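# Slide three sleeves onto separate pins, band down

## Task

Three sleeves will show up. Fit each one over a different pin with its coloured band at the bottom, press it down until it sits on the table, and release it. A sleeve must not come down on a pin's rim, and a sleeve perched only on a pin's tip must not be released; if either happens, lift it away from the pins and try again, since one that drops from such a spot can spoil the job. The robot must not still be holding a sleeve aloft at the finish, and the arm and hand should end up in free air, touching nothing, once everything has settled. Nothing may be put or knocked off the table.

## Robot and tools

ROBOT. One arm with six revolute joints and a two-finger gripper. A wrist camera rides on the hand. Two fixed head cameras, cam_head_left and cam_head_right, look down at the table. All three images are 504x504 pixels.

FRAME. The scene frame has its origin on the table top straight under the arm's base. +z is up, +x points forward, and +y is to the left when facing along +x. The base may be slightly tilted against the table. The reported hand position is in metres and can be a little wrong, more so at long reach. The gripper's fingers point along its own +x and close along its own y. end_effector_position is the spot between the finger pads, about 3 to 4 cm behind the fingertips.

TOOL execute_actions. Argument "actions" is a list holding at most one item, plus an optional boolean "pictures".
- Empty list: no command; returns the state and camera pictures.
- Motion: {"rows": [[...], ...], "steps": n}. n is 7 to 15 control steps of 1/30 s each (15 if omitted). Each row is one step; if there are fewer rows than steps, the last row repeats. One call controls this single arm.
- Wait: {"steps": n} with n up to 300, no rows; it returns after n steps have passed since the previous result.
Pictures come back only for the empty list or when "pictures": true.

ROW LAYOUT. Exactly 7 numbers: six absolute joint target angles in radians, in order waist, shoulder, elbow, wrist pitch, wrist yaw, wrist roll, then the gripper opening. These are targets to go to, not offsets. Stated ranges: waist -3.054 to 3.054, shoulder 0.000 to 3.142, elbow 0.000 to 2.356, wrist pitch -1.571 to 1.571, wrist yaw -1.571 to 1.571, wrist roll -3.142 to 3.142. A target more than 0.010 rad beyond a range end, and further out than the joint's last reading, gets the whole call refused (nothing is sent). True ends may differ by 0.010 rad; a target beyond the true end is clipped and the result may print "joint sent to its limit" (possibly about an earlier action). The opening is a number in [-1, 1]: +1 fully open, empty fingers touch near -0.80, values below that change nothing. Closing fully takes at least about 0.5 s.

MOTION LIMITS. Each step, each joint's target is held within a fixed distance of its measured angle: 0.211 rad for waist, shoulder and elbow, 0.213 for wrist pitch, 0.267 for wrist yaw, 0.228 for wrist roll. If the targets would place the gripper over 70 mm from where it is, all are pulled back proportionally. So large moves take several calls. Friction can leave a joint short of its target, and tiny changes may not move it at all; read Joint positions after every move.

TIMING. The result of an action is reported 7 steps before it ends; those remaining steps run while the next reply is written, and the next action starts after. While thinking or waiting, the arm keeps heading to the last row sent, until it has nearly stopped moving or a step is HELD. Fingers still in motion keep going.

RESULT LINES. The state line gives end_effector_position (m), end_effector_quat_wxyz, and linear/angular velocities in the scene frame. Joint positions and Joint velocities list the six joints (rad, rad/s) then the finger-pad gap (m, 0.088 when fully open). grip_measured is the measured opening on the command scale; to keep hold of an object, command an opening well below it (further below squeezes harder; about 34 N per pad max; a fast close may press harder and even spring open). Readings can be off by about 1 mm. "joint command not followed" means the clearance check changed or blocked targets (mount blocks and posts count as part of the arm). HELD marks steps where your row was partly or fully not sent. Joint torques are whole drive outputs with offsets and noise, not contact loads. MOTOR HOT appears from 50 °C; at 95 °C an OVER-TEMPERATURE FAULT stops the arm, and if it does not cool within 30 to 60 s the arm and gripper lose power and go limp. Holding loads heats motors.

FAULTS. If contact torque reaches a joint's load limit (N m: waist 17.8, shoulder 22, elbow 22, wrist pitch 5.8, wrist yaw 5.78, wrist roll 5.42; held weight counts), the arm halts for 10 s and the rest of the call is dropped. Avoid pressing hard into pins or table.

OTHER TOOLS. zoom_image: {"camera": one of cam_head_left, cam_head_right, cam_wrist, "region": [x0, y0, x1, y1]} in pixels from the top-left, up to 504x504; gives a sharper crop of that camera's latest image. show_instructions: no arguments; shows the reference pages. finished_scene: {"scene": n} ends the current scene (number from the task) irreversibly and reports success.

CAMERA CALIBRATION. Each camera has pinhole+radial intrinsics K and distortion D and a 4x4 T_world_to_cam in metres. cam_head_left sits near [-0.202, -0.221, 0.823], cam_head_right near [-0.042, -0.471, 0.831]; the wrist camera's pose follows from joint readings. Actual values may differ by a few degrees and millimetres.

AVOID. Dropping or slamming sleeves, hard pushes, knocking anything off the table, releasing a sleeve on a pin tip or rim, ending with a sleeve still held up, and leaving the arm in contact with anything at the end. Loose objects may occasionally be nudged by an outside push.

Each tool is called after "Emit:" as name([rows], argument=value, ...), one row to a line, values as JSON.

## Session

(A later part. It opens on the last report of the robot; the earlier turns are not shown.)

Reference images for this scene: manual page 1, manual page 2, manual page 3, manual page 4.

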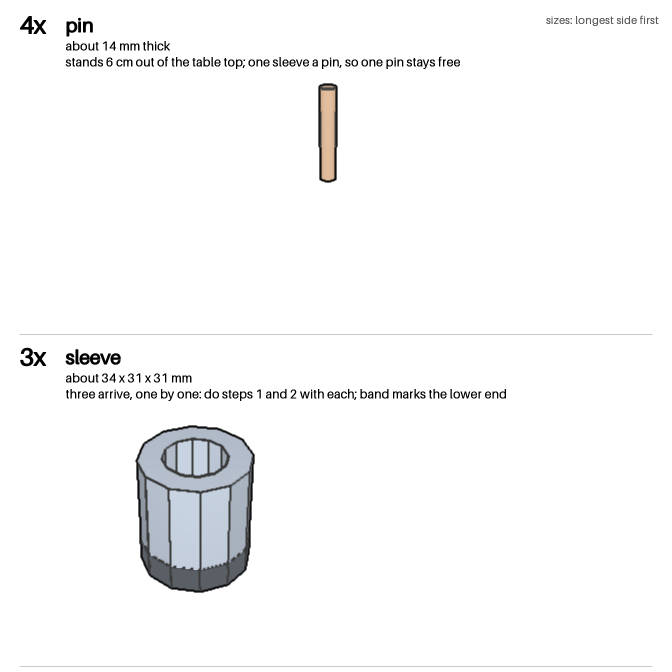

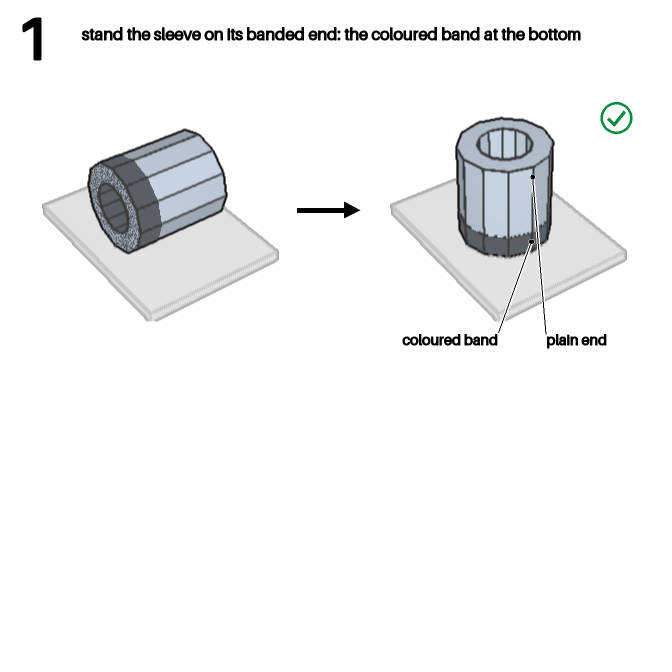

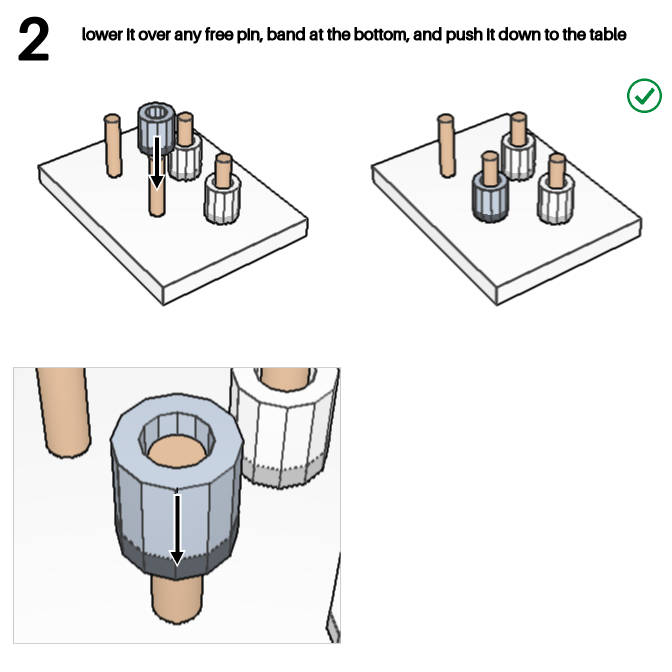

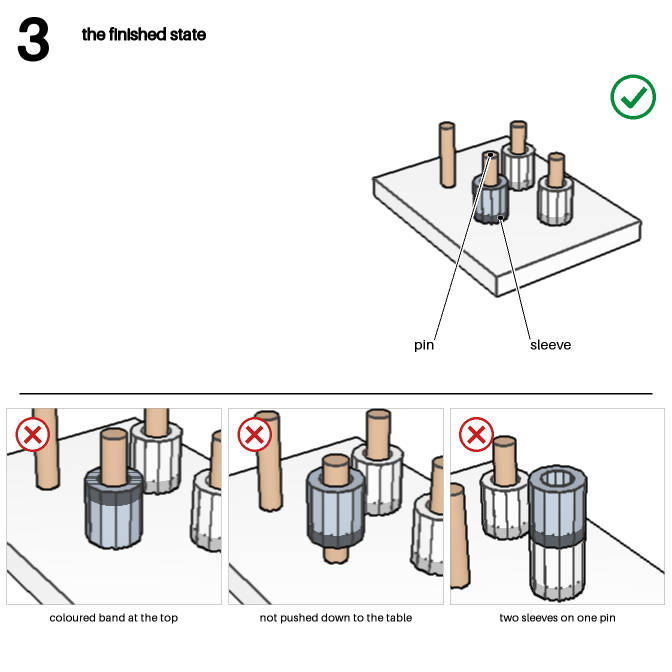

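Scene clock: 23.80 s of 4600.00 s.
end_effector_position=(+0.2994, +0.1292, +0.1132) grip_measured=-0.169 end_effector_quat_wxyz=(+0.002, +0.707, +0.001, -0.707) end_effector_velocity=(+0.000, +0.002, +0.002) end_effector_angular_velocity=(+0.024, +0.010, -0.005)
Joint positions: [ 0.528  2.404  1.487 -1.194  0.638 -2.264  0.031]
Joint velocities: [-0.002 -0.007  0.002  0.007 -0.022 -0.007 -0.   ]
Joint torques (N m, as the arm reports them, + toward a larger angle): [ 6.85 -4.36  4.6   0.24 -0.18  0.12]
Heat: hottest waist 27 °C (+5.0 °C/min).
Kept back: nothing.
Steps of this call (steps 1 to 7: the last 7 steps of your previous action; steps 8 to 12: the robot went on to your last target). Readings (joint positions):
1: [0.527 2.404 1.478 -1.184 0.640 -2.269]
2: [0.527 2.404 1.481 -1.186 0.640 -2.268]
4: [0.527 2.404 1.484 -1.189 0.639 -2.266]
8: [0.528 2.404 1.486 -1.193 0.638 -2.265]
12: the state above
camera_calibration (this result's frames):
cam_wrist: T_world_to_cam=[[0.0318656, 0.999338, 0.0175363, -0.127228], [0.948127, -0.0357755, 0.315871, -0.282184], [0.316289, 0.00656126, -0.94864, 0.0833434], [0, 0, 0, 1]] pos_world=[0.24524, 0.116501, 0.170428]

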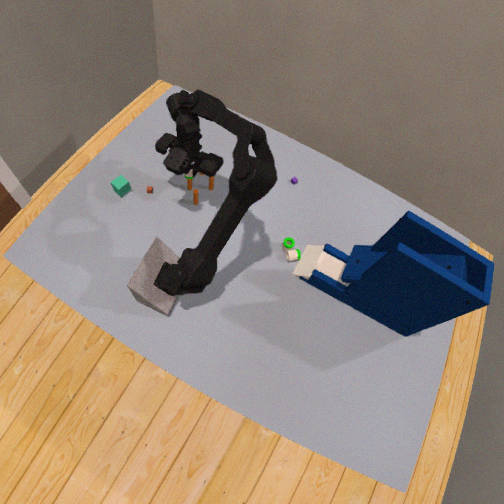

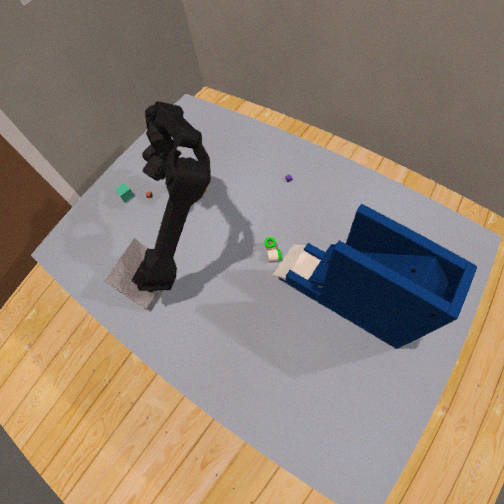

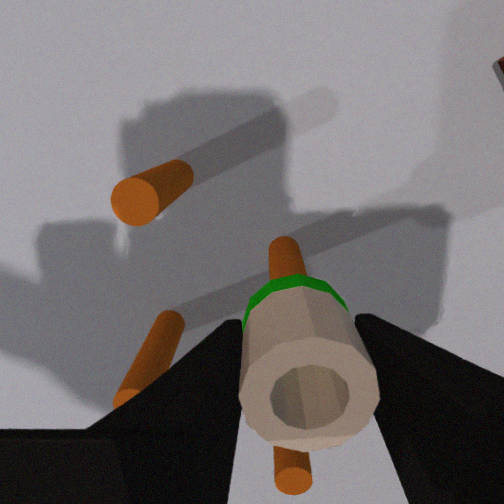

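Emit:
zoom_image(camera="cam_wrist", region=[90, 140, 250, 300])

Region (90, 140, 250, 300) of cam_wrist's 504x504 image, scaled by 3.150, with more detail than that image has.

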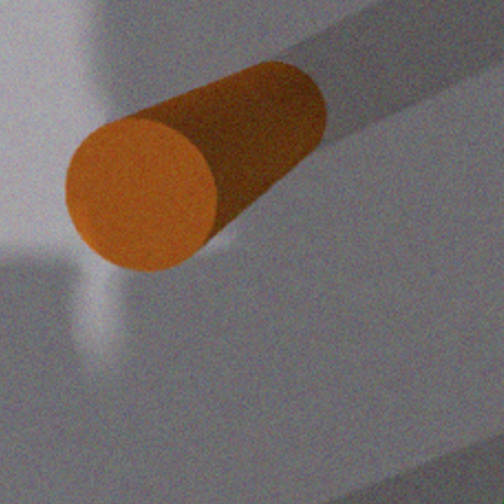

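Emit:
execute_actions([
  {"rows":[[0.524,2.392,1.472,-1.188,0.638,-2.266,-0.35],[0.523,2.392,1.468,-1.184,0.638,-2.266,-0.35],[0.522,2.392,1.464,-1.18,0.638,-2.267,-0.35],[0.5215,2.392,1.461,-1.178,0.638,-2.267,-0.35]],"steps":15},
])

Emit:
execute_actions([
  {"steps":9},
], pictures=true)

Emit:
zoom_image(camera="cam_wrist", region=[220, 210, 400, 460])

Scene clock: 26.23 s of 4600.00 s.
end_effector_position=(+0.2981, +0.1299, +0.1112) grip_measured=-0.169 end_effector_quat_wxyz=(+0.001, +0.707, +0.001, -0.707) end_effector_velocity=(-0.009, -0.008, -0.011) end_effector_angular_velocity=(-0.040, +0.010, +0.042)
Joint positions: [ 0.528  2.404  1.478 -1.184  0.638 -2.264  0.031]
Joint velocities: [-0.007 -0.007 -0.056  0.007  0.022 -0.022 -0.   ]
Joint torques (N m, as the arm reports them, + toward a larger angle): [ 6.22 -6.54  2.05  0.59 -0.1  -0.13]
Heat: hottest waist 28 °C (+6.9 °C/min).
Steps of this call (steps 1 to 30: the robot went on to your last target; steps 31 to 65: nothing new was sent; steps 66 to 73: the first 8 steps of this action). Readings (joint positions):
66: [0.528 2.404 1.487 -1.194 0.638 -2.264]
67: [0.528 2.404 1.487 -1.194 0.638 -2.264]
69: [0.528 2.404 1.485 -1.190 0.638 -2.264]
73: the state above

Scene clock: 26.53 s of 4600.00 s.
end_effector_position=(+0.2975, +0.1297, +0.1100) grip_measured=-0.169 end_effector_quat_wxyz=(+0.002, +0.706, +0.000, -0.708) end_effector_velocity=(-0.005, -0.000, -0.001) end_effector_angular_velocity=(+0.006, +0.025, -0.002)
Joint positions: [ 0.527  2.404  1.473 -1.181  0.638 -2.264  0.031]
Joint velocities: [-0.002 -0.002 -0.007 -0.007 -0.022  0.007  0.   ]
Joint torques (N m, as the arm reports them, + toward a larger angle): [ 6.15 -6.67  1.92  0.53 -0.08 -0.15]
Heat: hottest waist 28 °C (+6.8 °C/min).
Kept back: nothing.
Steps of this call (steps 1 to 7: the last 7 steps of your previous action; steps 8 to 9: the robot went on to your last target). Readings (joint positions):
1: [0.528 2.404 1.476 -1.183 0.638 -2.264]
2: [0.527 2.404 1.475 -1.183 0.638 -2.264]
4: [0.527 2.404 1.474 -1.182 0.638 -2.264]
8: [0.527 2.404 1.473 -1.181 0.638 -2.264]
9: the state above
camera_calibration (this result's frames):
cam_wrist: T_world_to_cam=[[0.0324233, 0.999339, 0.0164292, -0.127648], [0.948701, -0.0359446, 0.314125, -0.279321], [0.314508, 0.00540143, -0.94924, 0.081654], [0, 0, 0, 1]] pos_world=[0.24345, 0.117082, 0.167348]

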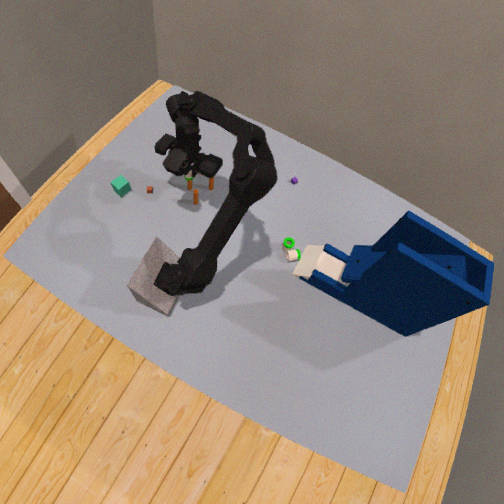

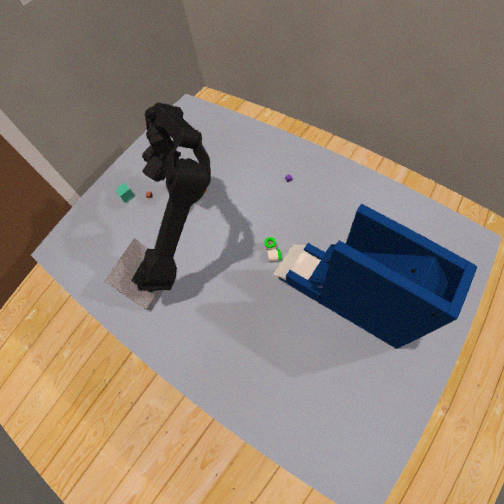

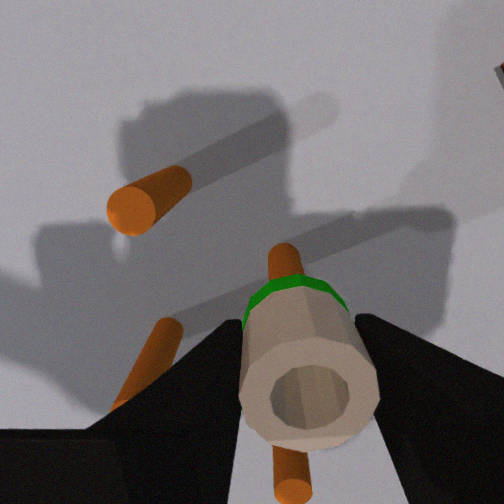

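Region (220, 210, 400, 460) of cam_wrist's 504x504 image, scaled by 2.016, with more detail than that image has; it fills the left 363 columns of this view, and the rest is white.

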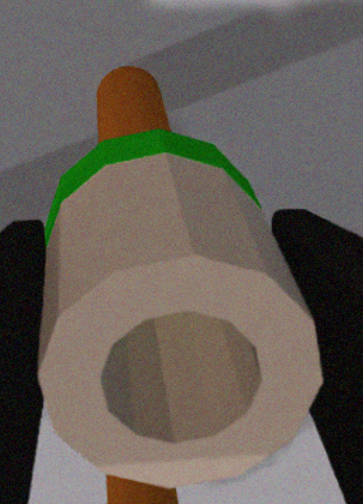

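Emit:
execute_actions([
  {"rows":[[0.519,2.405,1.458,-1.174,0.64,-2.27,-0.35],[0.5172,2.407,1.455,-1.17,0.641,-2.272,-0.35],[0.5156,2.409,1.452,-1.1655,0.642,-2.274,-0.35],[0.514,2.41,1.449,-1.161,0.643,-2.276,-0.35],[0.5124,2.41,1.446,-1.157,0.644,-2.277,-0.35],[0.5108,2.41,1.443,-1.1525,0.645,-2.279,-0.35],[0.5092,2.41,1.4405,-1.148,0.645,-2.28,-0.35],[0.5078,2.41,1.438,-1.144,0.646,-2.282,-0.35]],"steps":15},
])

Emit:
execute_actions([
  {"steps":8},
])

Scene clock: 27.20 s of 4600.00 s.
end_effector_position=(+0.2973, +0.1297, +0.1051) grip_measured=-0.169 end_effector_quat_wxyz=(+0.001, +0.706, +0.001, -0.708) end_effector_velocity=(+0.001, -0.003, -0.026) end_effector_angular_velocity=(+0.002, +0.000, +0.000)
Joint positions: [ 0.518  2.404  1.458 -1.16   0.64  -2.273  0.031]
Joint velocities: [-0.046 -0.002 -0.081  0.11   0.022 -0.051 -0.   ]
Joint torques (N m, as the arm reports them, + toward a larger angle): [ 6.16 -5.05  1.76  0.55  0.04 -0.18]
Heat: hottest waist 28 °C (+6.6 °C/min).
Steps of this call (steps 1 to 12: the robot went on to your last target; steps 13 to 20: the first 8 steps of this action). Readings (joint positions):
13: [0.527 2.404 1.472 -1.180 0.638 -2.264]
14: [0.526 2.404 1.472 -1.178 0.638 -2.265]
16: [0.524 2.404 1.468 -1.173 0.638 -2.267]
20: the state above

Scene clock: 27.47 s of 4600.00 s.
end_effector_position=(+0.2977, +0.1295, +0.1024) grip_measured=-0.169 end_effector_quat_wxyz=(+0.000, +0.706, +0.000, -0.708) end_effector_velocity=(+0.001, -0.003, +0.001) end_effector_angular_velocity=(-0.006, -0.003, +0.022)
Joint positions: [ 0.513  2.404  1.451 -1.148  0.642 -2.278  0.031]
Joint velocities: [-0.002 -0.007 -0.002 -0.007  0.007 -0.022 -0.   ]
Joint torques (N m, as the arm reports them, + toward a larger angle): [ 6.19 -4.95  1.93  0.53  0.02 -0.15]
Heat: hottest waist 28 °C (+6.6 °C/min).
Kept back: nothing.
Steps of this call (steps 1 to 7: the last 7 steps of your previous action; step 8: the robot went on to your last target). Readings (joint positions):
1: [0.517 2.404 1.456 -1.157 0.641 -2.274]
2: [0.515 2.404 1.454 -1.154 0.641 -2.275]
4: [0.513 2.404 1.452 -1.151 0.642 -2.276]
8: the state above

Emit:
execute_actions([
  {"rows":[[0.504,2.413,1.431,-1.134,0.648,-2.286,-0.35],[0.5002,2.416,1.424,-1.1235,0.65,-2.29,-0.35],[0.4964,2.418,1.4165,-1.113,0.652,-2.2944,-0.35],[0.4917,2.4194,1.4094,-1.1013,0.654,-2.2996,-0.35],[0.487,2.4208,1.4023,-1.0896,0.6565,-2.305,-0.35],[0.4824,2.4222,1.395,-1.078,0.6587,-2.31,-0.35],[0.4777,2.4236,1.388,-1.066,0.661,-2.3153,-0.35],[0.473,2.425,1.381,-1.0545,0.663,-2.3205,-0.35],[0.4684,2.4263,1.3738,-1.043,0.6653,-2.3257,-0.35],[0.4637,2.4277,1.3666,-1.031,0.6676,-2.331,-0.35],[0.459,2.429,1.3595,-1.0194,0.67,-2.336,-0.35],[0.4544,2.4305,1.3524,-1.0077,0.672,-2.3414,-0.35],[0.4495,2.4326,1.3462,-0.996,0.674,-2.347,-0.35],[0.4446,2.4347,1.34,-0.984,0.6765,-2.3527,-0.35],[0.4396,2.4368,1.334,-0.972,0.6787,-2.3584,-0.35]],"steps":15},
])

Emit:
execute_actions([
  {"rows":[[0.435,2.4388,1.328,-0.961,0.681,-2.3637,-0.35],[0.431,2.4405,1.323,-0.9515,0.6826,-2.3683,-0.35],[0.4275,2.442,1.3187,-0.943,0.684,-2.3724,-0.35],[0.4245,2.4433,1.315,-0.936,0.6855,-2.376,-0.35],[0.422,2.4444,1.312,-0.93,0.6866,-2.3787,-0.35],[0.42,2.4453,1.3093,-0.925,0.6875,-2.381,-0.35],[0.418,2.446,1.3068,-0.92,0.6884,-2.3833,-0.35],[0.4163,2.4468,1.3047,-0.916,0.689,-2.3853,-0.35],[0.4147,2.4475,1.3027,-0.912,0.69,-2.387,-0.35],[0.413,2.448,1.3005,-0.908,0.6907,-2.389,-0.35],[0.4115,2.449,1.2987,-0.9045,0.6914,-2.391,-0.35]],"steps":15},
])

Emit:
execute_actions([
  {"steps":12},
])

Scene clock: 28.60 s of 4600.00 s.
end_effector_position=(+0.2982, +0.1296, +0.0909) grip_measured=-0.169 end_effector_quat_wxyz=(-0.001, +0.708, +0.001, -0.707) end_effector_velocity=(+0.006, -0.004, -0.074) end_effector_angular_velocity=(+0.006, -0.002, -0.003)
Joint positions: [ 0.494  2.405  1.415 -1.093  0.653 -2.301  0.031]
Joint velocities: [-0.139  0.022 -0.193  0.315  0.066 -0.154 -0.   ]
Joint torques (N m, as the arm reports them, + toward a larger angle): [ 5.96 -4.01  1.61  0.67  0.07 -0.19]
Heat: hottest waist 28 °C (+6.3 °C/min).
Steps of this call (steps 1 to 26: the robot went on to your last target; steps 27 to 34: the first 8 steps of this action). Readings (joint positions):
27: [0.513 2.404 1.449 -1.145 0.643 -2.279]
28: [0.512 2.404 1.447 -1.141 0.644 -2.280]
30: [0.509 2.404 1.439 -1.128 0.646 -2.286]
34: the state above

Scene clock: 29.10 s of 4600.00 s.
end_effector_position=(+0.2973, +0.1292, +0.0534) grip_measured=-0.169 end_effector_quat_wxyz=(+0.000, +0.706, +0.001, -0.708) end_effector_velocity=(-0.004, -0.001, -0.045) end_effector_angular_velocity=(+0.004, +0.017, +0.010)
Joint positions: [ 0.429  2.43   1.327 -0.942  0.682 -2.371  0.031]
Joint velocities: [-0.081  0.032 -0.105  0.183  0.022 -0.095 -0.   ]
Joint torques (N m, as the arm reports them, + toward a larger angle): [ 6.45 -4.12  1.43  0.54  0.07 -0.21]
Heat: hottest waist 29 °C (+8.2 °C/min).
Steps of this call (steps 1 to 7: the last 7 steps of your previous action; steps 8 to 15: the first 8 steps of this action). Readings (joint positions):
8: [0.456 2.418 1.361 -1.003 0.670 -2.342]
9: [0.452 2.420 1.355 -0.992 0.672 -2.347]
11: [0.443 2.424 1.343 -0.972 0.676 -2.356]
15: the state above

Scene clock: 29.50 s of 4600.00 s.
end_effector_position=(+0.2974, +0.1296, +0.0480) grip_measured=-0.169 end_effector_quat_wxyz=(+0.001, +0.707, +0.002, -0.707) end_effector_velocity=(-0.001, +0.000, -0.001) end_effector_angular_velocity=(+0.006, +0.005, +0.019)
Joint positions: [ 0.42   2.433  1.312 -0.913  0.687 -2.387  0.031]
Joint velocities: [-0.002 -0.002 -0.007  0.007 -0.007 -0.022  0.   ]
Joint torques (N m, as the arm reports them, + toward a larger angle): [ 5.95 -4.    1.45  0.76  0.04 -0.16]
Heat: hottest waist 29 °C (+8.1 °C/min).
Kept back: nothing.
Steps of this call (steps 1 to 7: the last 7 steps of your previous action; steps 8 to 12: the robot went on to your last target). Readings (joint positions):
1: [0.427 2.431 1.324 -0.935 0.683 -2.374]
2: [0.425 2.432 1.321 -0.930 0.684 -2.376]
4: [0.421 2.433 1.316 -0.921 0.686 -2.381]
8: [0.420 2.433 1.313 -0.914 0.687 -2.385]
12: the state above

Emit:
execute_actions([
  {"rows":[[0.42,2.433,1.312,-0.913,0.687,-2.387,-0.25],[0.42,2.433,1.312,-0.913,0.687,-2.387,-0.15],[0.42,2.433,1.312,-0.913,0.687,-2.387,-0.05],[0.42,2.433,1.312,-0.913,0.687,-2.387,0.05],[0.42,2.433,1.312,-0.913,0.687,-2.387,0.1],[0.42,2.433,1.312,-0.913,0.687,-2.387,0.1],[0.42,2.433,1.312,-0.913,0.687,-2.387,0.1],[0.426,2.422,1.326,-0.93,0.684,-2.378,0.1],[0.435,2.417,1.34,-0.953,0.68,-2.366,0.1],[0.447,2.411,1.356,-0.983,0.674,-2.351,0.1],[0.461,2.405,1.373,-1.015,0.668,-2.335,0.1],[0.475,2.4,1.394,-1.05,0.661,-2.319,0.1],[0.489,2.396,1.415,-1.085,0.654,-2.303,0.1],[0.503,2.393,1.436,-1.12,0.648,-2.288,0.1],[0.516,2.39,1.458,-1.153,0.641,-2.274,0.1]],"steps":15},
])

Emit:
execute_actions([
  {"rows":[[0.527,2.385,1.478,-1.183,0.636,-2.255,0.1],[0.533,2.374,1.492,-1.205,0.634,-2.225,0.1],[0.53,2.355,1.497,-1.215,0.636,-2.185,0.1],[0.515,2.33,1.492,-1.215,0.641,-2.142,0.1],[0.492,2.301,1.483,-1.213,0.646,-2.098,0.1],[0.467,2.272,1.473,-1.212,0.651,-2.054,0.1],[0.442,2.243,1.464,-1.21,0.657,-2.01,0.1],[0.417,2.214,1.454,-1.208,0.662,-1.966,0.1],[0.392,2.185,1.445,-1.207,0.667,-1.922,0.1],[0.367,2.156,1.435,-1.205,0.673,-1.878,0.1],[0.342,2.127,1.426,-1.203,0.678,-1.834,0.1],[0.317,2.098,1.416,-1.202,0.683,-1.79,0.1],[0.292,2.069,1.407,-1.2,0.689,-1.746,0.1],[0.267,2.04,1.397,-1.198,0.694,-1.702,0.1],[0.242,2.011,1.388,-1.197,0.699,-1.658,0.1]],"steps":15},
])

Emit:
execute_actions([
  {"rows":[[0.216,1.981,1.378,-1.195,0.705,-1.614,0.1],[0.19,1.951,1.368,-1.193,0.71,-1.57,0.1],[0.164,1.921,1.358,-1.192,0.716,-1.526,0.1],[0.138,1.891,1.348,-1.19,0.721,-1.482,0.1],[0.112,1.861,1.338,-1.188,0.727,-1.438,0.1],[0.086,1.831,1.328,-1.187,0.732,-1.394,0.1],[0.06,1.801,1.319,-1.185,0.738,-1.35,0.1],[0.034,1.771,1.309,-1.183,0.743,-1.306,0.1],[0.008,1.741,1.299,-1.182,0.749,-1.262,0.1],[-0.018,1.711,1.289,-1.18,0.754,-1.218,0.1],[-0.044,1.681,1.279,-1.178,0.76,-1.174,0.1],[-0.07,1.651,1.269,-1.177,0.765,-1.13,0.1],[-0.096,1.621,1.259,-1.175,0.771,-1.086,0.1],[-0.122,1.591,1.249,-1.173,0.776,-1.042,0.1],[-0.148,1.561,1.239,-1.171,0.782,-0.998,0.1]],"steps":15},
])

Emit:
execute_actions([
  {"rows":[[-0.173,1.531,1.23,-1.17,0.787,-0.954,0.1],[-0.195,1.504,1.221,-1.168,0.792,-0.913,0.1],[-0.212,1.483,1.215,-1.167,0.796,-0.881,0.1],[-0.223,1.47,1.21,-1.166,0.798,-0.861,0.1],[-0.2295,1.462,1.2076,-1.1656,0.8,-0.849,0.1]],"steps":15},
])

Emit:
execute_actions([
  {"steps":10},
], pictures=true)

Scene clock: 36.07 s of 4600.00 s.
end_effector_position=(+0.2974, +0.1298, +0.0479) grip_measured=+0.006 end_effector_quat_wxyz=(+0.002, +0.708, +0.002, -0.707) end_effector_velocity=(-0.011, -0.009, +0.002) end_effector_angular_velocity=(-0.027, +0.062, +0.057)
Joint positions: [ 0.421  2.434  1.311 -0.911  0.689 -2.387  0.039]
Joint velocities: [-0.002 -0.002  0.012 -0.095 -0.022 -0.007  0.037]
Joint torques (N m, as the arm reports them, + toward a larger angle): [ 6.7  -6.17  3.54  0.21 -0.17  0.11]
Heat: hottest waist 30 °C (+8.3 °C/min).
Steps of this call (steps 1 to 30: the robot went on to your last target; steps 31 to 189: nothing new was sent; steps 190 to 197: the first 8 steps of this action). Readings (joint positions):
190: [0.420 2.434 1.311 -0.910 0.688 -2.387]
191: [0.421 2.434 1.311 -0.910 0.688 -2.387]
193: [0.421 2.434 1.311 -0.910 0.689 -2.387]
197: the state above

Scene clock: 36.57 s of 4600.00 s.
end_effector_position=(+0.3090, +0.1068, +0.1246) grip_measured=+0.098 end_effector_quat_wxyz=(-0.091, +0.709, -0.065, -0.696) end_effector_velocity=(+0.122, -0.242, +0.066) end_effector_angular_velocity=(+0.297, +0.071, -1.823)
Joint positions: [ 0.498  2.311  1.46  -1.189  0.646 -2.103  0.044]
Joint velocities: [-0.486 -0.711 -0.002 -0.154  0.037  1.15   0.001]
Joint torques (N m, as the arm reports them, + toward a larger angle): [ 4.42 -6.62  3.05  0.29  0.15  0.14]
Heat: hottest waist 30 °C (+8.2 °C/min).
Steps of this call (steps 1 to 7: the last 7 steps of your previous action; steps 8 to 15: the first 8 steps of this action). Readings (joint positions):
8: [0.481 2.416 1.402 -1.078 0.658 -2.309]
9: [0.494 2.410 1.421 -1.106 0.653 -2.292]
11: [0.516 2.389 1.450 -1.148 0.646 -2.243]
15: the state above

Scene clock: 37.07 s of 4600.00 s.
end_effector_position=(+0.3375, -0.0666, +0.1112) grip_measured=+0.100 end_effector_quat_wxyz=(-0.463, +0.543, -0.412, -0.567) end_effector_velocity=(-0.046, -0.370, -0.057) end_effector_angular_velocity=(-0.024, +0.168, -2.321)
Joint positions: [ 0.128  1.885  1.355 -1.191  0.721 -1.462  0.044]
Joint velocities: [-0.789 -0.906 -0.286  0.051  0.183  1.297 -0.   ]
Joint torques (N m, as the arm reports them, + toward a larger angle): [ 6.22 -4.95  1.31  0.57 -0.05  0.13]
Heat: hottest waist 30 °C (+8.1 °C/min).
Steps of this call (steps 1 to 7: the last 7 steps of your previous action; steps 8 to 15: the first 8 steps of this action). Readings (joint positions):
8: [0.304 2.088 1.424 -1.196 0.685 -1.768]
9: [0.279 2.060 1.414 -1.196 0.690 -1.725]
11: [0.230 2.003 1.395 -1.196 0.699 -1.639]
15: the state above

Scene clock: 37.57 s of 4600.00 s.
end_effector_position=(+0.2802, -0.2107, +0.0918) grip_measured=+0.100 end_effector_quat_wxyz=(+0.653, -0.274, +0.649, +0.277) end_effector_velocity=(-0.052, -0.072, +0.002) end_effector_angular_velocity=(-0.046, -0.014, -0.664)
Joint positions: [-0.207  1.492  1.232 -1.171  0.794 -0.899  0.044]
Joint velocities: [-0.178 -0.266 -0.076  0.022  0.022  0.388 -0.   ]
Joint torques (N m, as the arm reports them, + toward a larger angle): [ 4.75 -3.62  1.06  0.65 -0.1   0.12]
Heat: hottest waist 30 °C (+8.0 °C/min).
Steps of this call (steps 1 to 7: the last 7 steps of your previous action; steps 8 to 15: the first 8 steps of this action). Readings (joint positions):
8: [-0.080 1.644 1.276 -1.178 0.765 -1.111]
9: [-0.106 1.615 1.267 -1.176 0.771 -1.067]
11: [-0.153 1.560 1.250 -1.174 0.781 -0.989]
15: the state above

Scene clock: 37.90 s of 4600.00 s.
end_effector_position=(+0.2747, -0.2148, +0.0900) grip_measured=+0.100 end_effector_quat_wxyz=(+0.659, -0.255, +0.659, +0.257) end_effector_velocity=(-0.005, -0.007, +0.003) end_effector_angular_velocity=(-0.009, -0.006, -0.025)
Joint positions: [-0.223  1.473  1.219 -1.168  0.796 -0.856  0.044]
Joint velocities: [-0.007 -0.027 -0.002 -0.007  0.007  0.007 -0.   ]
Joint torques (N m, as the arm reports them, + toward a larger angle): [ 4.28 -4.6   1.45  0.6   0.01  0.05]
Heat: hottest waist 30 °C (+7.9 °C/min).
Kept back: nothing.
Steps of this call (steps 1 to 7: the last 7 steps of your previous action; steps 8 to 10: the robot went on to your last target). Readings (joint positions):
1: [-0.212 1.485 1.230 -1.170 0.795 -0.888]
2: [-0.215 1.481 1.228 -1.170 0.795 -0.880]
4: [-0.218 1.478 1.223 -1.169 0.795 -0.868]
8: [-0.222 1.475 1.219 -1.169 0.796 -0.858]
10: the state above
camera_calibration (this result's frames):
cam_wrist: T_world_to_cam=[[0.648779, -0.760801, 0.0163506, -0.329636], [-0.725296, -0.611715, 0.315832, 0.0721664], [-0.230283, -0.216764, -0.948674, 0.173626], [0, 0, 0, 1]] pos_world=[0.306186, -0.169006, 0.147312]

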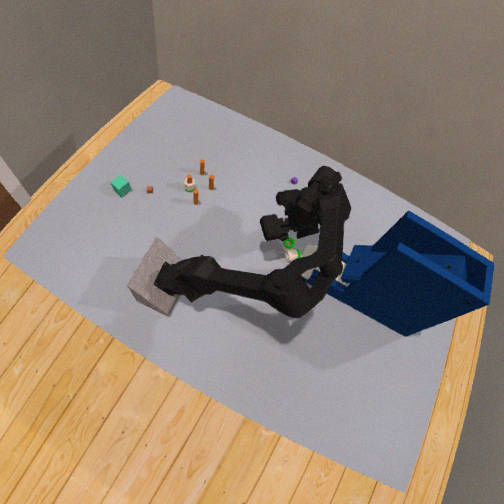

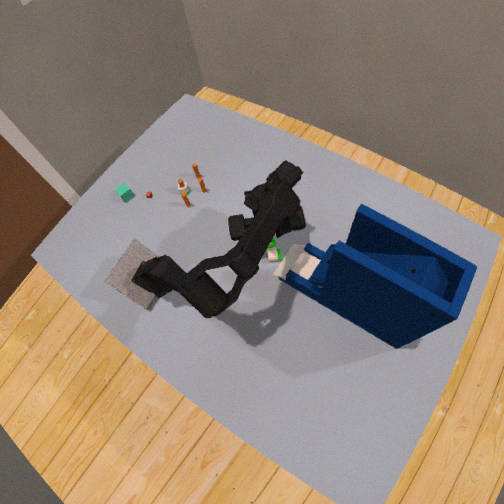

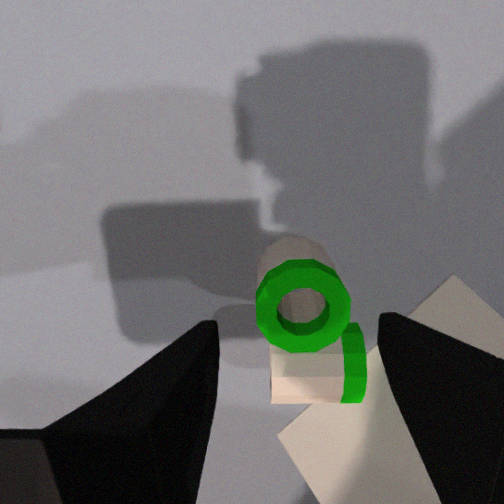

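Emit:
execute_actions([
  {"rows":[[-0.221,1.505,1.235,-1.186,0.813,-0.83,0.15],[-0.219,1.538,1.25,-1.213,0.839,-0.793,0.15],[-0.216,1.572,1.266,-1.241,0.866,-0.756,0.15],[-0.214,1.606,1.281,-1.268,0.892,-0.72,0.15],[-0.212,1.64,1.296,-1.296,0.918,-0.683,0.15],[-0.211,1.6715,1.311,-1.3225,0.944,-0.646,0.15],[-0.218,1.706,1.323,-1.347,0.964,-0.608,0.15],[-0.223,1.74,1.334,-1.372,0.984,-0.571,0.15],[-0.227,1.774,1.345,-1.397,1.004,-0.533,0.15],[-0.2307,1.808,1.3566,-1.421,1.023,-0.4955,0.15],[-0.2345,1.836,1.3676,-1.442,1.035,-0.465,0.15],[-0.238,1.862,1.378,-1.461,1.046,-0.437,0.15],[-0.241,1.884,1.386,-1.476,1.055,-0.413,0.15],[-0.243,1.9,1.392,-1.488,1.062,-0.396,0.15],[-0.244,1.909,1.396,-1.4944,1.0656,-0.386,0.15]],"steps":15},
])

Emit:
execute_actions([
  {"steps":20},
], pictures=true)

Scene clock: 39.73 s of 4600.00 s.
end_effector_position=(+0.2775, -0.2165, +0.0774) grip_measured=+0.144 end_effector_quat_wxyz=(+0.601, -0.269, +0.716, +0.231) end_effector_velocity=(+0.021, +0.022, -0.101) end_effector_angular_velocity=(-0.614, +0.795, +0.080)
Joint positions: [-0.218  1.618  1.286 -1.29   0.912 -0.686  0.046]
Joint velocities: [-0.002  0.96   0.349 -0.711  0.593  0.96   0.002]
Joint torques (N m, as the arm reports them, + toward a larger angle): [ 4.95 -2.65  3.14  0.13  0.16  0.09]
Heat: hottest waist 30 °C (+7.6 °C/min).
Steps of this call (steps 1 to 30: the robot went on to your last target; steps 31 to 47: nothing new was sent; steps 48 to 55: the first 8 steps of this action). Readings (joint positions):
48: [-0.225 1.472 1.219 -1.168 0.799 -0.849]
49: [-0.224 1.477 1.221 -1.175 0.806 -0.839]
51: [-0.223 1.506 1.238 -1.207 0.835 -0.800]
55: the state above

Scene clock: 40.40 s of 4600.00 s.
end_effector_position=(+0.2850, -0.2111, +0.0459) grip_measured=+0.150 end_effector_quat_wxyz=(+0.502, -0.303, +0.787, +0.194) end_effector_velocity=(-0.000, +0.001, -0.005) end_effector_angular_velocity=(-0.011, +0.016, -0.003)
Joint positions: [-0.238  1.893  1.388 -1.49   1.062 -0.392  0.046]
Joint velocities: [-0.007  0.022  0.002 -0.007  0.007  0.022 -0.   ]
Joint torques (N m, as the arm reports them, + toward a larger angle): [ 5.73 -3.55  2.83 -0.28  0.25  0.13]
Heat: hottest waist 30 °C (+7.4 °C/min).
Kept back: nothing.
Steps of this call (steps 1 to 7: the last 7 steps of your previous action; steps 8 to 20: the robot went on to your last target). Readings (joint positions):
1: [-0.218 1.650 1.298 -1.313 0.932 -0.653]
2: [-0.219 1.683 1.309 -1.337 0.952 -0.618]
4: [-0.222 1.747 1.331 -1.382 0.986 -0.552]
8: [-0.233 1.847 1.365 -1.449 1.034 -0.451]
20: the state above
camera_calibration (this result's frames):
cam_wrist: T_world_to_cam=[[0.653363, -0.756441, 0.0302249, -0.333837], [-0.564077, -0.459807, 0.685853, 0.0649827], [-0.50491, -0.46516, -0.727112, 0.150578], [0, 0, 0, 1]] pos_world=[0.3308, -0.152606, 0.0750085]

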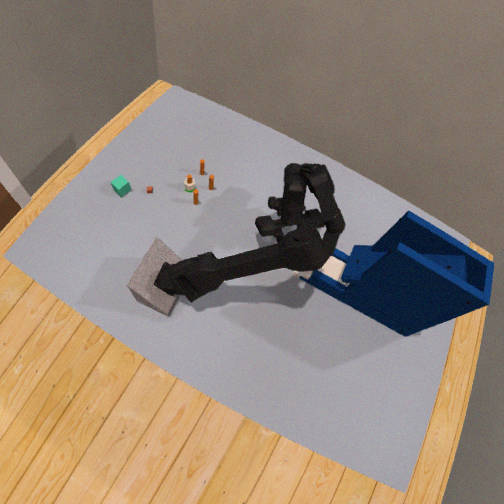

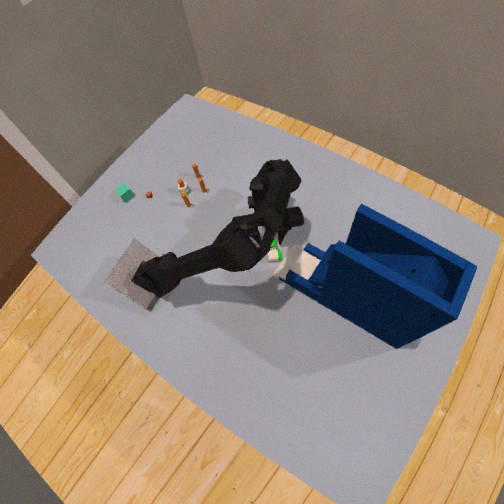

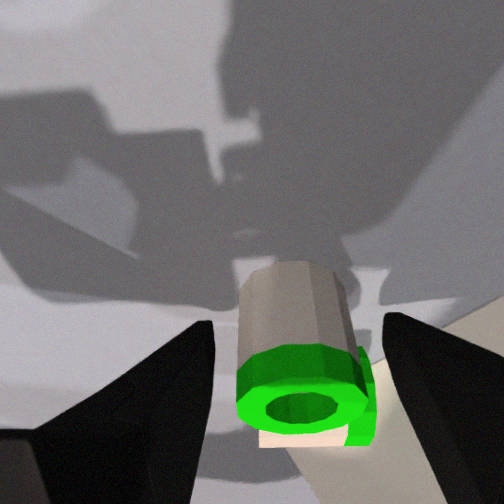

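Emit:
execute_actions([
  {"rows":[[-0.244,1.909,1.396,-1.4944,1.0656,-0.386,0.07],[-0.244,1.909,1.396,-1.4944,1.0656,-0.386,0.0],[-0.244,1.909,1.396,-1.4944,1.0656,-0.386,-0.07],[-0.244,1.909,1.396,-1.4944,1.0656,-0.386,-0.13],[-0.244,1.909,1.396,-1.4944,1.0656,-0.386,-0.18],[-0.244,1.909,1.396,-1.4944,1.0656,-0.386,-0.23],[-0.244,1.909,1.396,-1.4944,1.0656,-0.386,-0.28],[-0.244,1.909,1.396,-1.4944,1.0656,-0.386,-0.34],[-0.244,1.909,1.396,-1.4944,1.0656,-0.386,-0.4],[-0.244,1.9,1.39,-1.4944,1.0656,-0.39,-0.4],[-0.236,1.88,1.385,-1.487,1.062,-0.398,-0.4],[-0.232,1.86,1.376,-1.472,1.052,-0.42,-0.4],[-0.228,1.83,1.362,-1.45,1.04,-0.452,-0.4],[-0.224,1.795,1.348,-1.424,1.024,-0.492,-0.4],[-0.22,1.757,1.334,-1.396,1.002,-0.535,-0.4]],"steps":15},
])

Emit:
execute_actions([
  {"rows":[[-0.216,1.718,1.32,-1.368,0.978,-0.579,-0.4],[-0.212,1.68,1.307,-1.342,0.95,-0.623,-0.4],[-0.21,1.648,1.297,-1.322,0.915,-0.667,-0.4],[-0.21,1.628,1.292,-1.31,0.874,-0.711,-0.4],[-0.212,1.62,1.29,-1.304,0.831,-0.755,-0.4],[-0.215,1.62,1.289,-1.301,0.788,-0.799,-0.4],[-0.218,1.622,1.288,-1.298,0.745,-0.843,-0.4],[-0.222,1.625,1.287,-1.295,0.702,-0.887,-0.4],[-0.227,1.629,1.286,-1.291,0.659,-0.931,-0.4],[-0.233,1.634,1.284,-1.287,0.616,-0.975,-0.4],[-0.24,1.639,1.282,-1.282,0.573,-1.019,-0.4],[-0.248,1.644,1.28,-1.276,0.53,-1.063,-0.4],[-0.257,1.649,1.277,-1.269,0.487,-1.107,-0.4],[-0.267,1.654,1.274,-1.262,0.444,-1.151,-0.4],[-0.278,1.66,1.271,-1.254,0.401,-1.195,-0.4]],"steps":15},
])

Emit:
execute_actions([
  {"rows":[[-0.29,1.666,1.268,-1.245,0.358,-1.239,-0.4],[-0.302,1.672,1.264,-1.236,0.315,-1.283,-0.4],[-0.315,1.679,1.26,-1.226,0.272,-1.327,-0.4],[-0.328,1.686,1.257,-1.216,0.229,-1.371,-0.4],[-0.342,1.693,1.253,-1.206,0.186,-1.415,-0.4],[-0.356,1.70,1.249,-1.195,0.143,-1.459,-0.4],[-0.37,1.707,1.245,-1.185,0.10,-1.503,-0.4],[-0.384,1.714,1.24,-1.174,0.057,-1.547,-0.4],[-0.398,1.721,1.236,-1.164,0.014,-1.591,-0.4],[-0.412,1.729,1.232,-1.153,-0.029,-1.635,-0.4],[-0.426,1.736,1.228,-1.143,-0.072,-1.679,-0.4],[-0.44,1.743,1.224,-1.132,-0.115,-1.723,-0.4],[-0.454,1.75,1.22,-1.122,-0.158,-1.767,-0.4],[-0.468,1.757,1.216,-1.111,-0.201,-1.811,-0.4],[-0.482,1.765,1.212,-1.101,-0.244,-1.855,-0.4]],"steps":15},
])

Emit:
execute_actions([
  {"rows":[[-0.495,1.771,1.208,-1.091,-0.28,-1.897,-0.4],[-0.506,1.777,1.205,-1.083,-0.306,-1.931,-0.4],[-0.515,1.782,1.203,-1.076,-0.322,-1.955,-0.4],[-0.522,1.786,1.201,-1.071,-0.33,-1.97,-0.4],[-0.527,1.791,1.201,-1.067,-0.33,-1.976,-0.4],[-0.532,1.796,1.2,-1.063,-0.33,-1.981,-0.4],[-0.537,1.801,1.2,-1.059,-0.33,-1.986,-0.4],[-0.541,1.806,1.2,-1.055,-0.329,-1.991,-0.4],[-0.545,1.81,1.2,-1.052,-0.329,-1.995,-0.4],[-0.549,1.814,1.199,-1.049,-0.329,-1.999,-0.4],[-0.552,1.818,1.199,-1.046,-0.328,-2.002,-0.4],[-0.555,1.821,1.199,-1.044,-0.328,-2.005,-0.4],[-0.557,1.823,1.199,-1.042,-0.328,-2.007,-0.4]],"steps":15},
])

Emit:
execute_actions([
  {"steps":15},
], pictures=true)

Scene clock: 42.80 s of 4600.00 s.
end_effector_position=(+0.2850, -0.2110, +0.0455) grip_measured=-0.160 end_effector_quat_wxyz=(+0.501, -0.303, +0.787, +0.194) end_effector_velocity=(-0.003, -0.000, +0.000) end_effector_angular_velocity=(+0.005, +0.007, -0.006)
Joint positions: [-0.239  1.896  1.388 -1.492  1.063 -0.39   0.031]
Joint velocities: [-0.002 -0.007 -0.007 -0.007 -0.007  0.007 -0.076]
Joint torques (N m, as the arm reports them, + toward a larger angle): [ 5.78 -3.56  2.61 -0.18  0.16  0.09]
Heat: hottest waist 30 °C (+7.0 °C/min).
Steps of this call (steps 1 to 15: the robot went on to your last target; steps 16 to 64: nothing new was sent; steps 65 to 72: the first 8 steps of this action). Readings (joint positions):
65: [-0.239 1.895 1.388 -1.492 1.063 -0.390]
66: [-0.239 1.896 1.388 -1.492 1.063 -0.390]
68: [-0.239 1.896 1.388 -1.492 1.063 -0.390]
72: the state above

Scene clock: 43.30 s of 4600.00 s.
end_effector_position=(+0.2791, -0.2045, +0.0763) grip_measured=-0.183 end_effector_quat_wxyz=(+0.591, -0.265, +0.706, +0.287) end_effector_velocity=(-0.003, +0.125, +0.036) end_effector_angular_velocity=(+1.266, -0.227, +0.681)
Joint positions: [-0.216  1.652  1.317 -1.328  0.838 -0.738  0.03 ]
Joint velocities: [-0.002 -0.32  -0.081  0.256 -1.121 -1.238 -0.   ]
Joint torques (N m, as the arm reports them, + toward a larger angle): [ 5.02 -3.29  0.52  0.49 -0.28 -0.16]
Heat: hottest waist 30 °C (+6.9 °C/min).
Steps of this call (steps 1 to 7: the last 7 steps of your previous action; steps 8 to 15: the first 8 steps of this action). Readings (joint positions):
8: [-0.232 1.837 1.362 -1.437 1.029 -0.472]
9: [-0.228 1.808 1.351 -1.417 1.013 -0.504]
11: [-0.220 1.742 1.332 -1.378 0.968 -0.577]
15: the state above

Scene clock: 43.80 s of 4600.00 s.
end_effector_position=(+0.2805, -0.1230, +0.0638) grip_measured=-0.184 end_effector_quat_wxyz=(+0.618, -0.197, +0.462, +0.605) end_effector_velocity=(+0.021, +0.146, -0.041) end_effector_angular_velocity=(+1.452, -0.476, +0.531)
Joint positions: [-0.333  1.678  1.264 -1.212  0.209 -1.39   0.03 ]
Joint velocities: [-0.403  0.212 -0.134  0.3   -1.297 -1.311 -0.   ]
Joint torques (N m, as the arm reports them, + toward a larger angle): [ 4.98 -3.21  1.19  0.2  -0.73 -0.21]
Heat: hottest waist 30 °C (+6.8 °C/min).
Steps of this call (steps 1 to 7: the last 7 steps of your previous action; steps 8 to 15: the first 8 steps of this action). Readings (joint positions):
8: [-0.252 1.642 1.288 -1.274 0.508 -1.083]
9: [-0.262 1.644 1.285 -1.266 0.466 -1.126]
11: [-0.283 1.652 1.280 -1.249 0.381 -1.214]
15: the state above

Scene clock: 44.30 s of 4600.00 s.
end_effector_position=(+0.2978, -0.0838, +0.0495) grip_measured=-0.184 end_effector_quat_wxyz=(+0.684, -0.151, +0.174, +0.692) end_effector_velocity=(+0.013, +0.008, -0.052) end_effector_angular_velocity=(+0.243, -0.260, -0.016)
Joint positions: [-0.515  1.775  1.212 -1.077 -0.295 -1.938  0.03 ]
Joint velocities: [-0.203  0.149 -0.037  0.154 -0.256 -0.432  0.   ]
Joint torques (N m, as the arm reports them, + toward a larger angle): [ 5.2  -3.87  0.62  0.03 -0.9  -0.22]
Heat: hottest waist 30 °C (+6.8 °C/min).
Steps of this call (steps 1 to 7: the last 7 steps of your previous action; steps 8 to 15: the first 8 steps of this action). Readings (joint positions):
8: [-0.442 1.734 1.231 -1.130 -0.134 -1.742]
9: [-0.456 1.741 1.227 -1.120 -0.173 -1.784]
11: [-0.480 1.753 1.220 -1.102 -0.235 -1.856]
15: the state above

Scene clock: 44.80 s of 4600.00 s.
end_effector_position=(+0.2996, -0.0825, +0.0368) grip_measured=-0.183 end_effector_quat_wxyz=(+0.690, -0.152, +0.154, +0.691) end_effector_velocity=(+0.002, -0.001, -0.002) end_effector_angular_velocity=(+0.003, -0.007, -0.009)
Joint positions: [-0.552  1.808  1.207 -1.046 -0.325 -2.002  0.03 ]
Joint velocities: [-0.007  0.002  0.002  0.007 -0.007 -0.007  0.   ]
Joint torques (N m, as the arm reports them, + toward a larger angle): [ 5.07 -3.91  0.26  0.02 -0.89 -0.19]
Heat: hottest waist 30 °C (+6.7 °C/min).
Kept back: nothing.
Steps of this call (steps 1 to 7: the last 7 steps of your previous action; steps 8 to 15: the robot went on to your last target). Readings (joint positions):
1: [-0.521 1.780 1.211 -1.072 -0.303 -1.950]
2: [-0.526 1.784 1.211 -1.067 -0.308 -1.961]
4: [-0.536 1.793 1.209 -1.059 -0.315 -1.977]
8: [-0.548 1.805 1.207 -1.049 -0.321 -1.994]
15: the state above
camera_calibration (this result's frames):
cam_wrist: T_world_to_cam=[[0.999157, -0.0306917, -0.0272664, -0.28745], [-0.0409024, -0.687163, -0.725351, 0.014971], [0.00352579, 0.725855, -0.687839, 0.155637], [0, 0, 0, 1]] pos_world=[0.287271, -0.111505, 0.110075]

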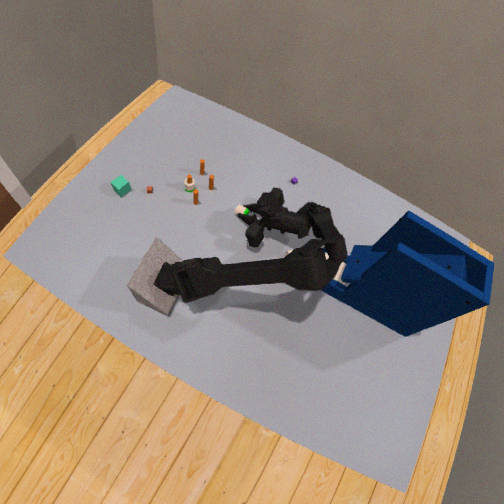

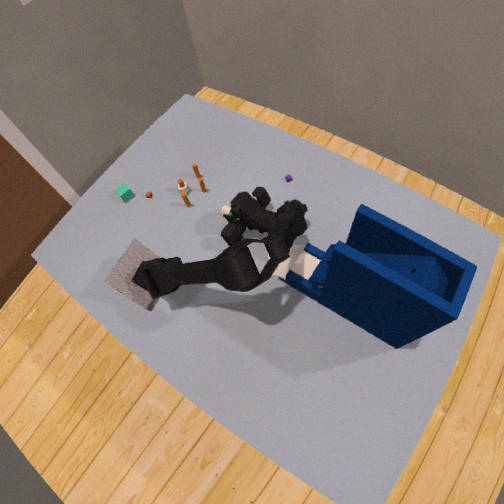

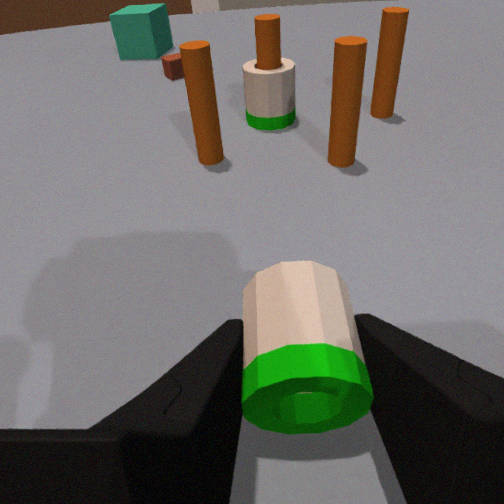

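Emit:
execute_actions(actions=[])

Scene clock: 46.40 s of 4600.00 s.
end_effector_position=(+0.2997, -0.0824, +0.0364) grip_measured=-0.183 end_effector_quat_wxyz=(+0.690, -0.152, +0.154, +0.691) end_effector_velocity=(-0.003, +0.001, +0.001) end_effector_angular_velocity=(+0.011, +0.002, +0.006)
Joint positions: [-0.552  1.809  1.207 -1.045 -0.325 -2.003  0.03 ]
Joint velocities: [-0.002 -0.002 -0.007 -0.007 -0.007 -0.007 -0.   ]
Joint torques (N m, as the arm reports them, + toward a larger angle): [ 5.11 -3.93  0.27 -0.01 -0.89 -0.16]
Heat: hottest waist 30 °C (+6.5 °C/min).
Kept back: nothing.
Steps of this call (steps 1 to 15: the robot went on to your last target; steps 16 to 48: nothing new was sent). Readings (joint positions):
1: [-0.552 1.808 1.207 -1.045 -0.325 -2.002]
2: [-0.552 1.808 1.207 -1.045 -0.325 -2.002]
4: [-0.552 1.809 1.207 -1.045 -0.325 -2.003]
8: [-0.552 1.809 1.207 -1.045 -0.325 -2.003]
48: the state above
The arm was judged still, so your last target was given up. Only a new action makes it travel on or press farther. Fingers that are still opening or closing keep moving.
camera_calibration (this result's frames):
cam_wrist: T_world_to_cam=[[0.999167, -0.0306226, -0.0269754, -0.287511], [-0.0406419, -0.686839, -0.725672, 0.0147106], [0.00369418, 0.726164, -0.687512, 0.155281], [0, 0, 0, 1]] pos_world=[0.287296, -0.11146, 0.109677]

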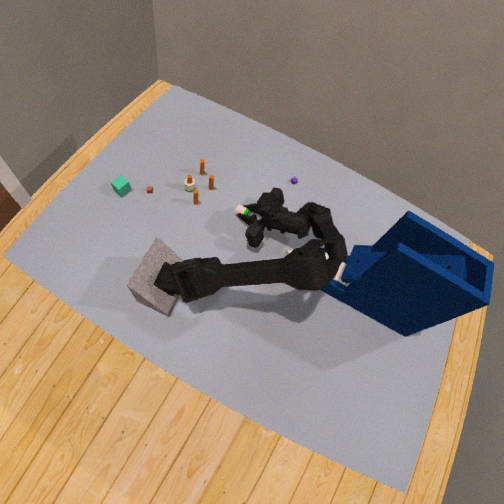

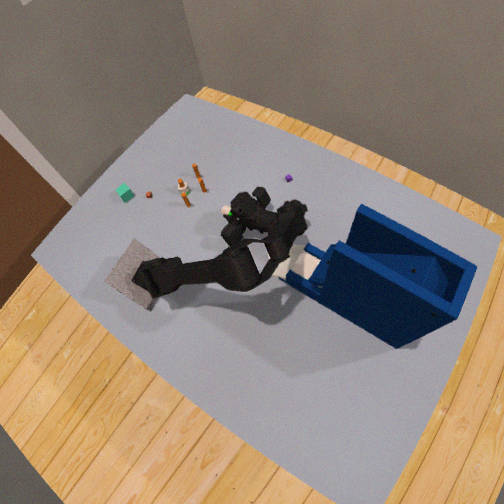

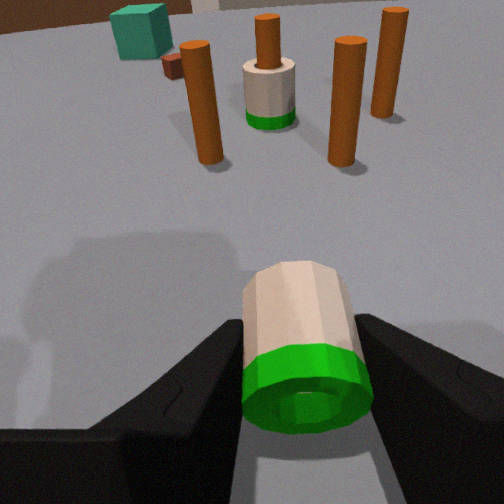

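Emit:
execute_actions([
  {"rows":[[-0.561,1.826,1.199,-1.040,-0.328,-2.010,-0.4],[-0.563,1.828,1.199,-1.038,-0.328,-2.012,-0.4],[-0.565,1.830,1.199,-1.037,-0.328,-2.014,-0.4],[-0.567,1.832,1.199,-1.035,-0.328,-2.016,-0.4],[-0.569,1.834,1.199,-1.033,-0.328,-2.018,-0.4],[-0.570,1.835,1.199,-1.032,-0.328,-2.019,-0.4]],"steps":15},
], pictures=true)

Scene clock: 46.93 s of 4600.00 s.
end_effector_position=(+0.2998, -0.0830, +0.0319) grip_measured=-0.183 end_effector_quat_wxyz=(+0.691, -0.152, +0.154, +0.690) end_effector_velocity=(-0.006, +0.001, -0.015) end_effector_angular_velocity=(+0.019, +0.019, +0.007)
Joint positions: [-0.563  1.818  1.207 -1.037 -0.326 -2.012  0.03 ]
Joint velocities: [-0.042  0.037 -0.007  0.007 -0.007 -0.037  0.   ]
Joint torques (N m, as the arm reports them, + toward a larger angle): [ 5.27 -4.12  0.08 -0.06 -0.86 -0.19]
Heat: hottest waist 30 °C (+6.4 °C/min).
Steps of this call (steps 1 to 8: nothing new was sent; steps 9 to 16: the first 8 steps of this action). Readings (joint positions):
9: [-0.553 1.810 1.207 -1.045 -0.325 -2.004]
10: [-0.553 1.810 1.207 -1.044 -0.326 -2.005]
12: [-0.556 1.812 1.207 -1.042 -0.326 -2.007]
16: the state above
camera_calibration (this result's frames):
cam_wrist: T_world_to_cam=[[0.999073, -0.0332858, -0.0273084, -0.287931], [-0.0427131, -0.686543, -0.725834, 0.011752], [0.00541158, 0.726327, -0.687328, 0.152087], [0, 0, 0, 1]] pos_world=[0.287343, -0.11198, 0.105201]

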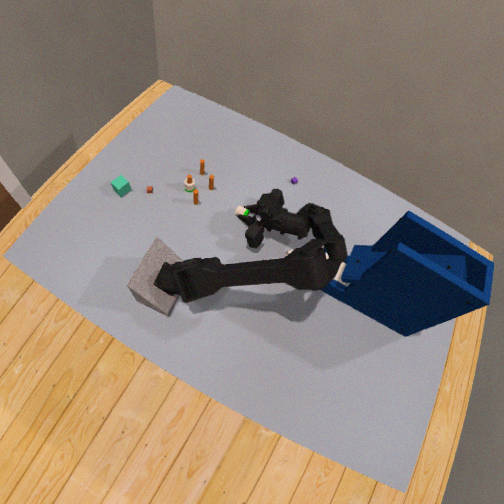

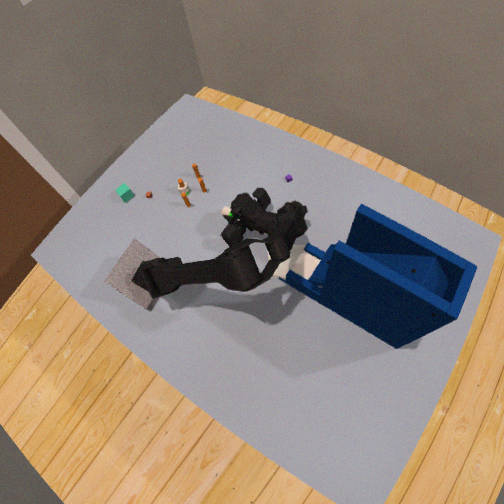

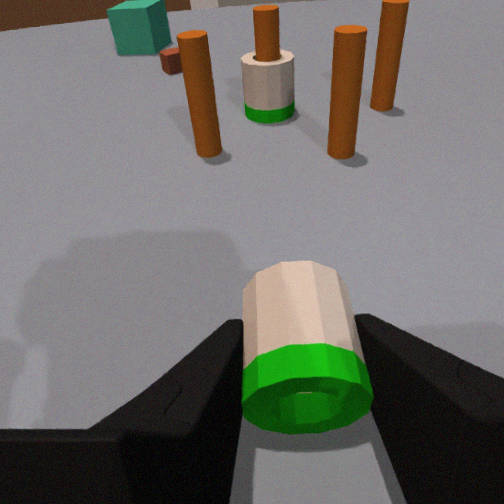

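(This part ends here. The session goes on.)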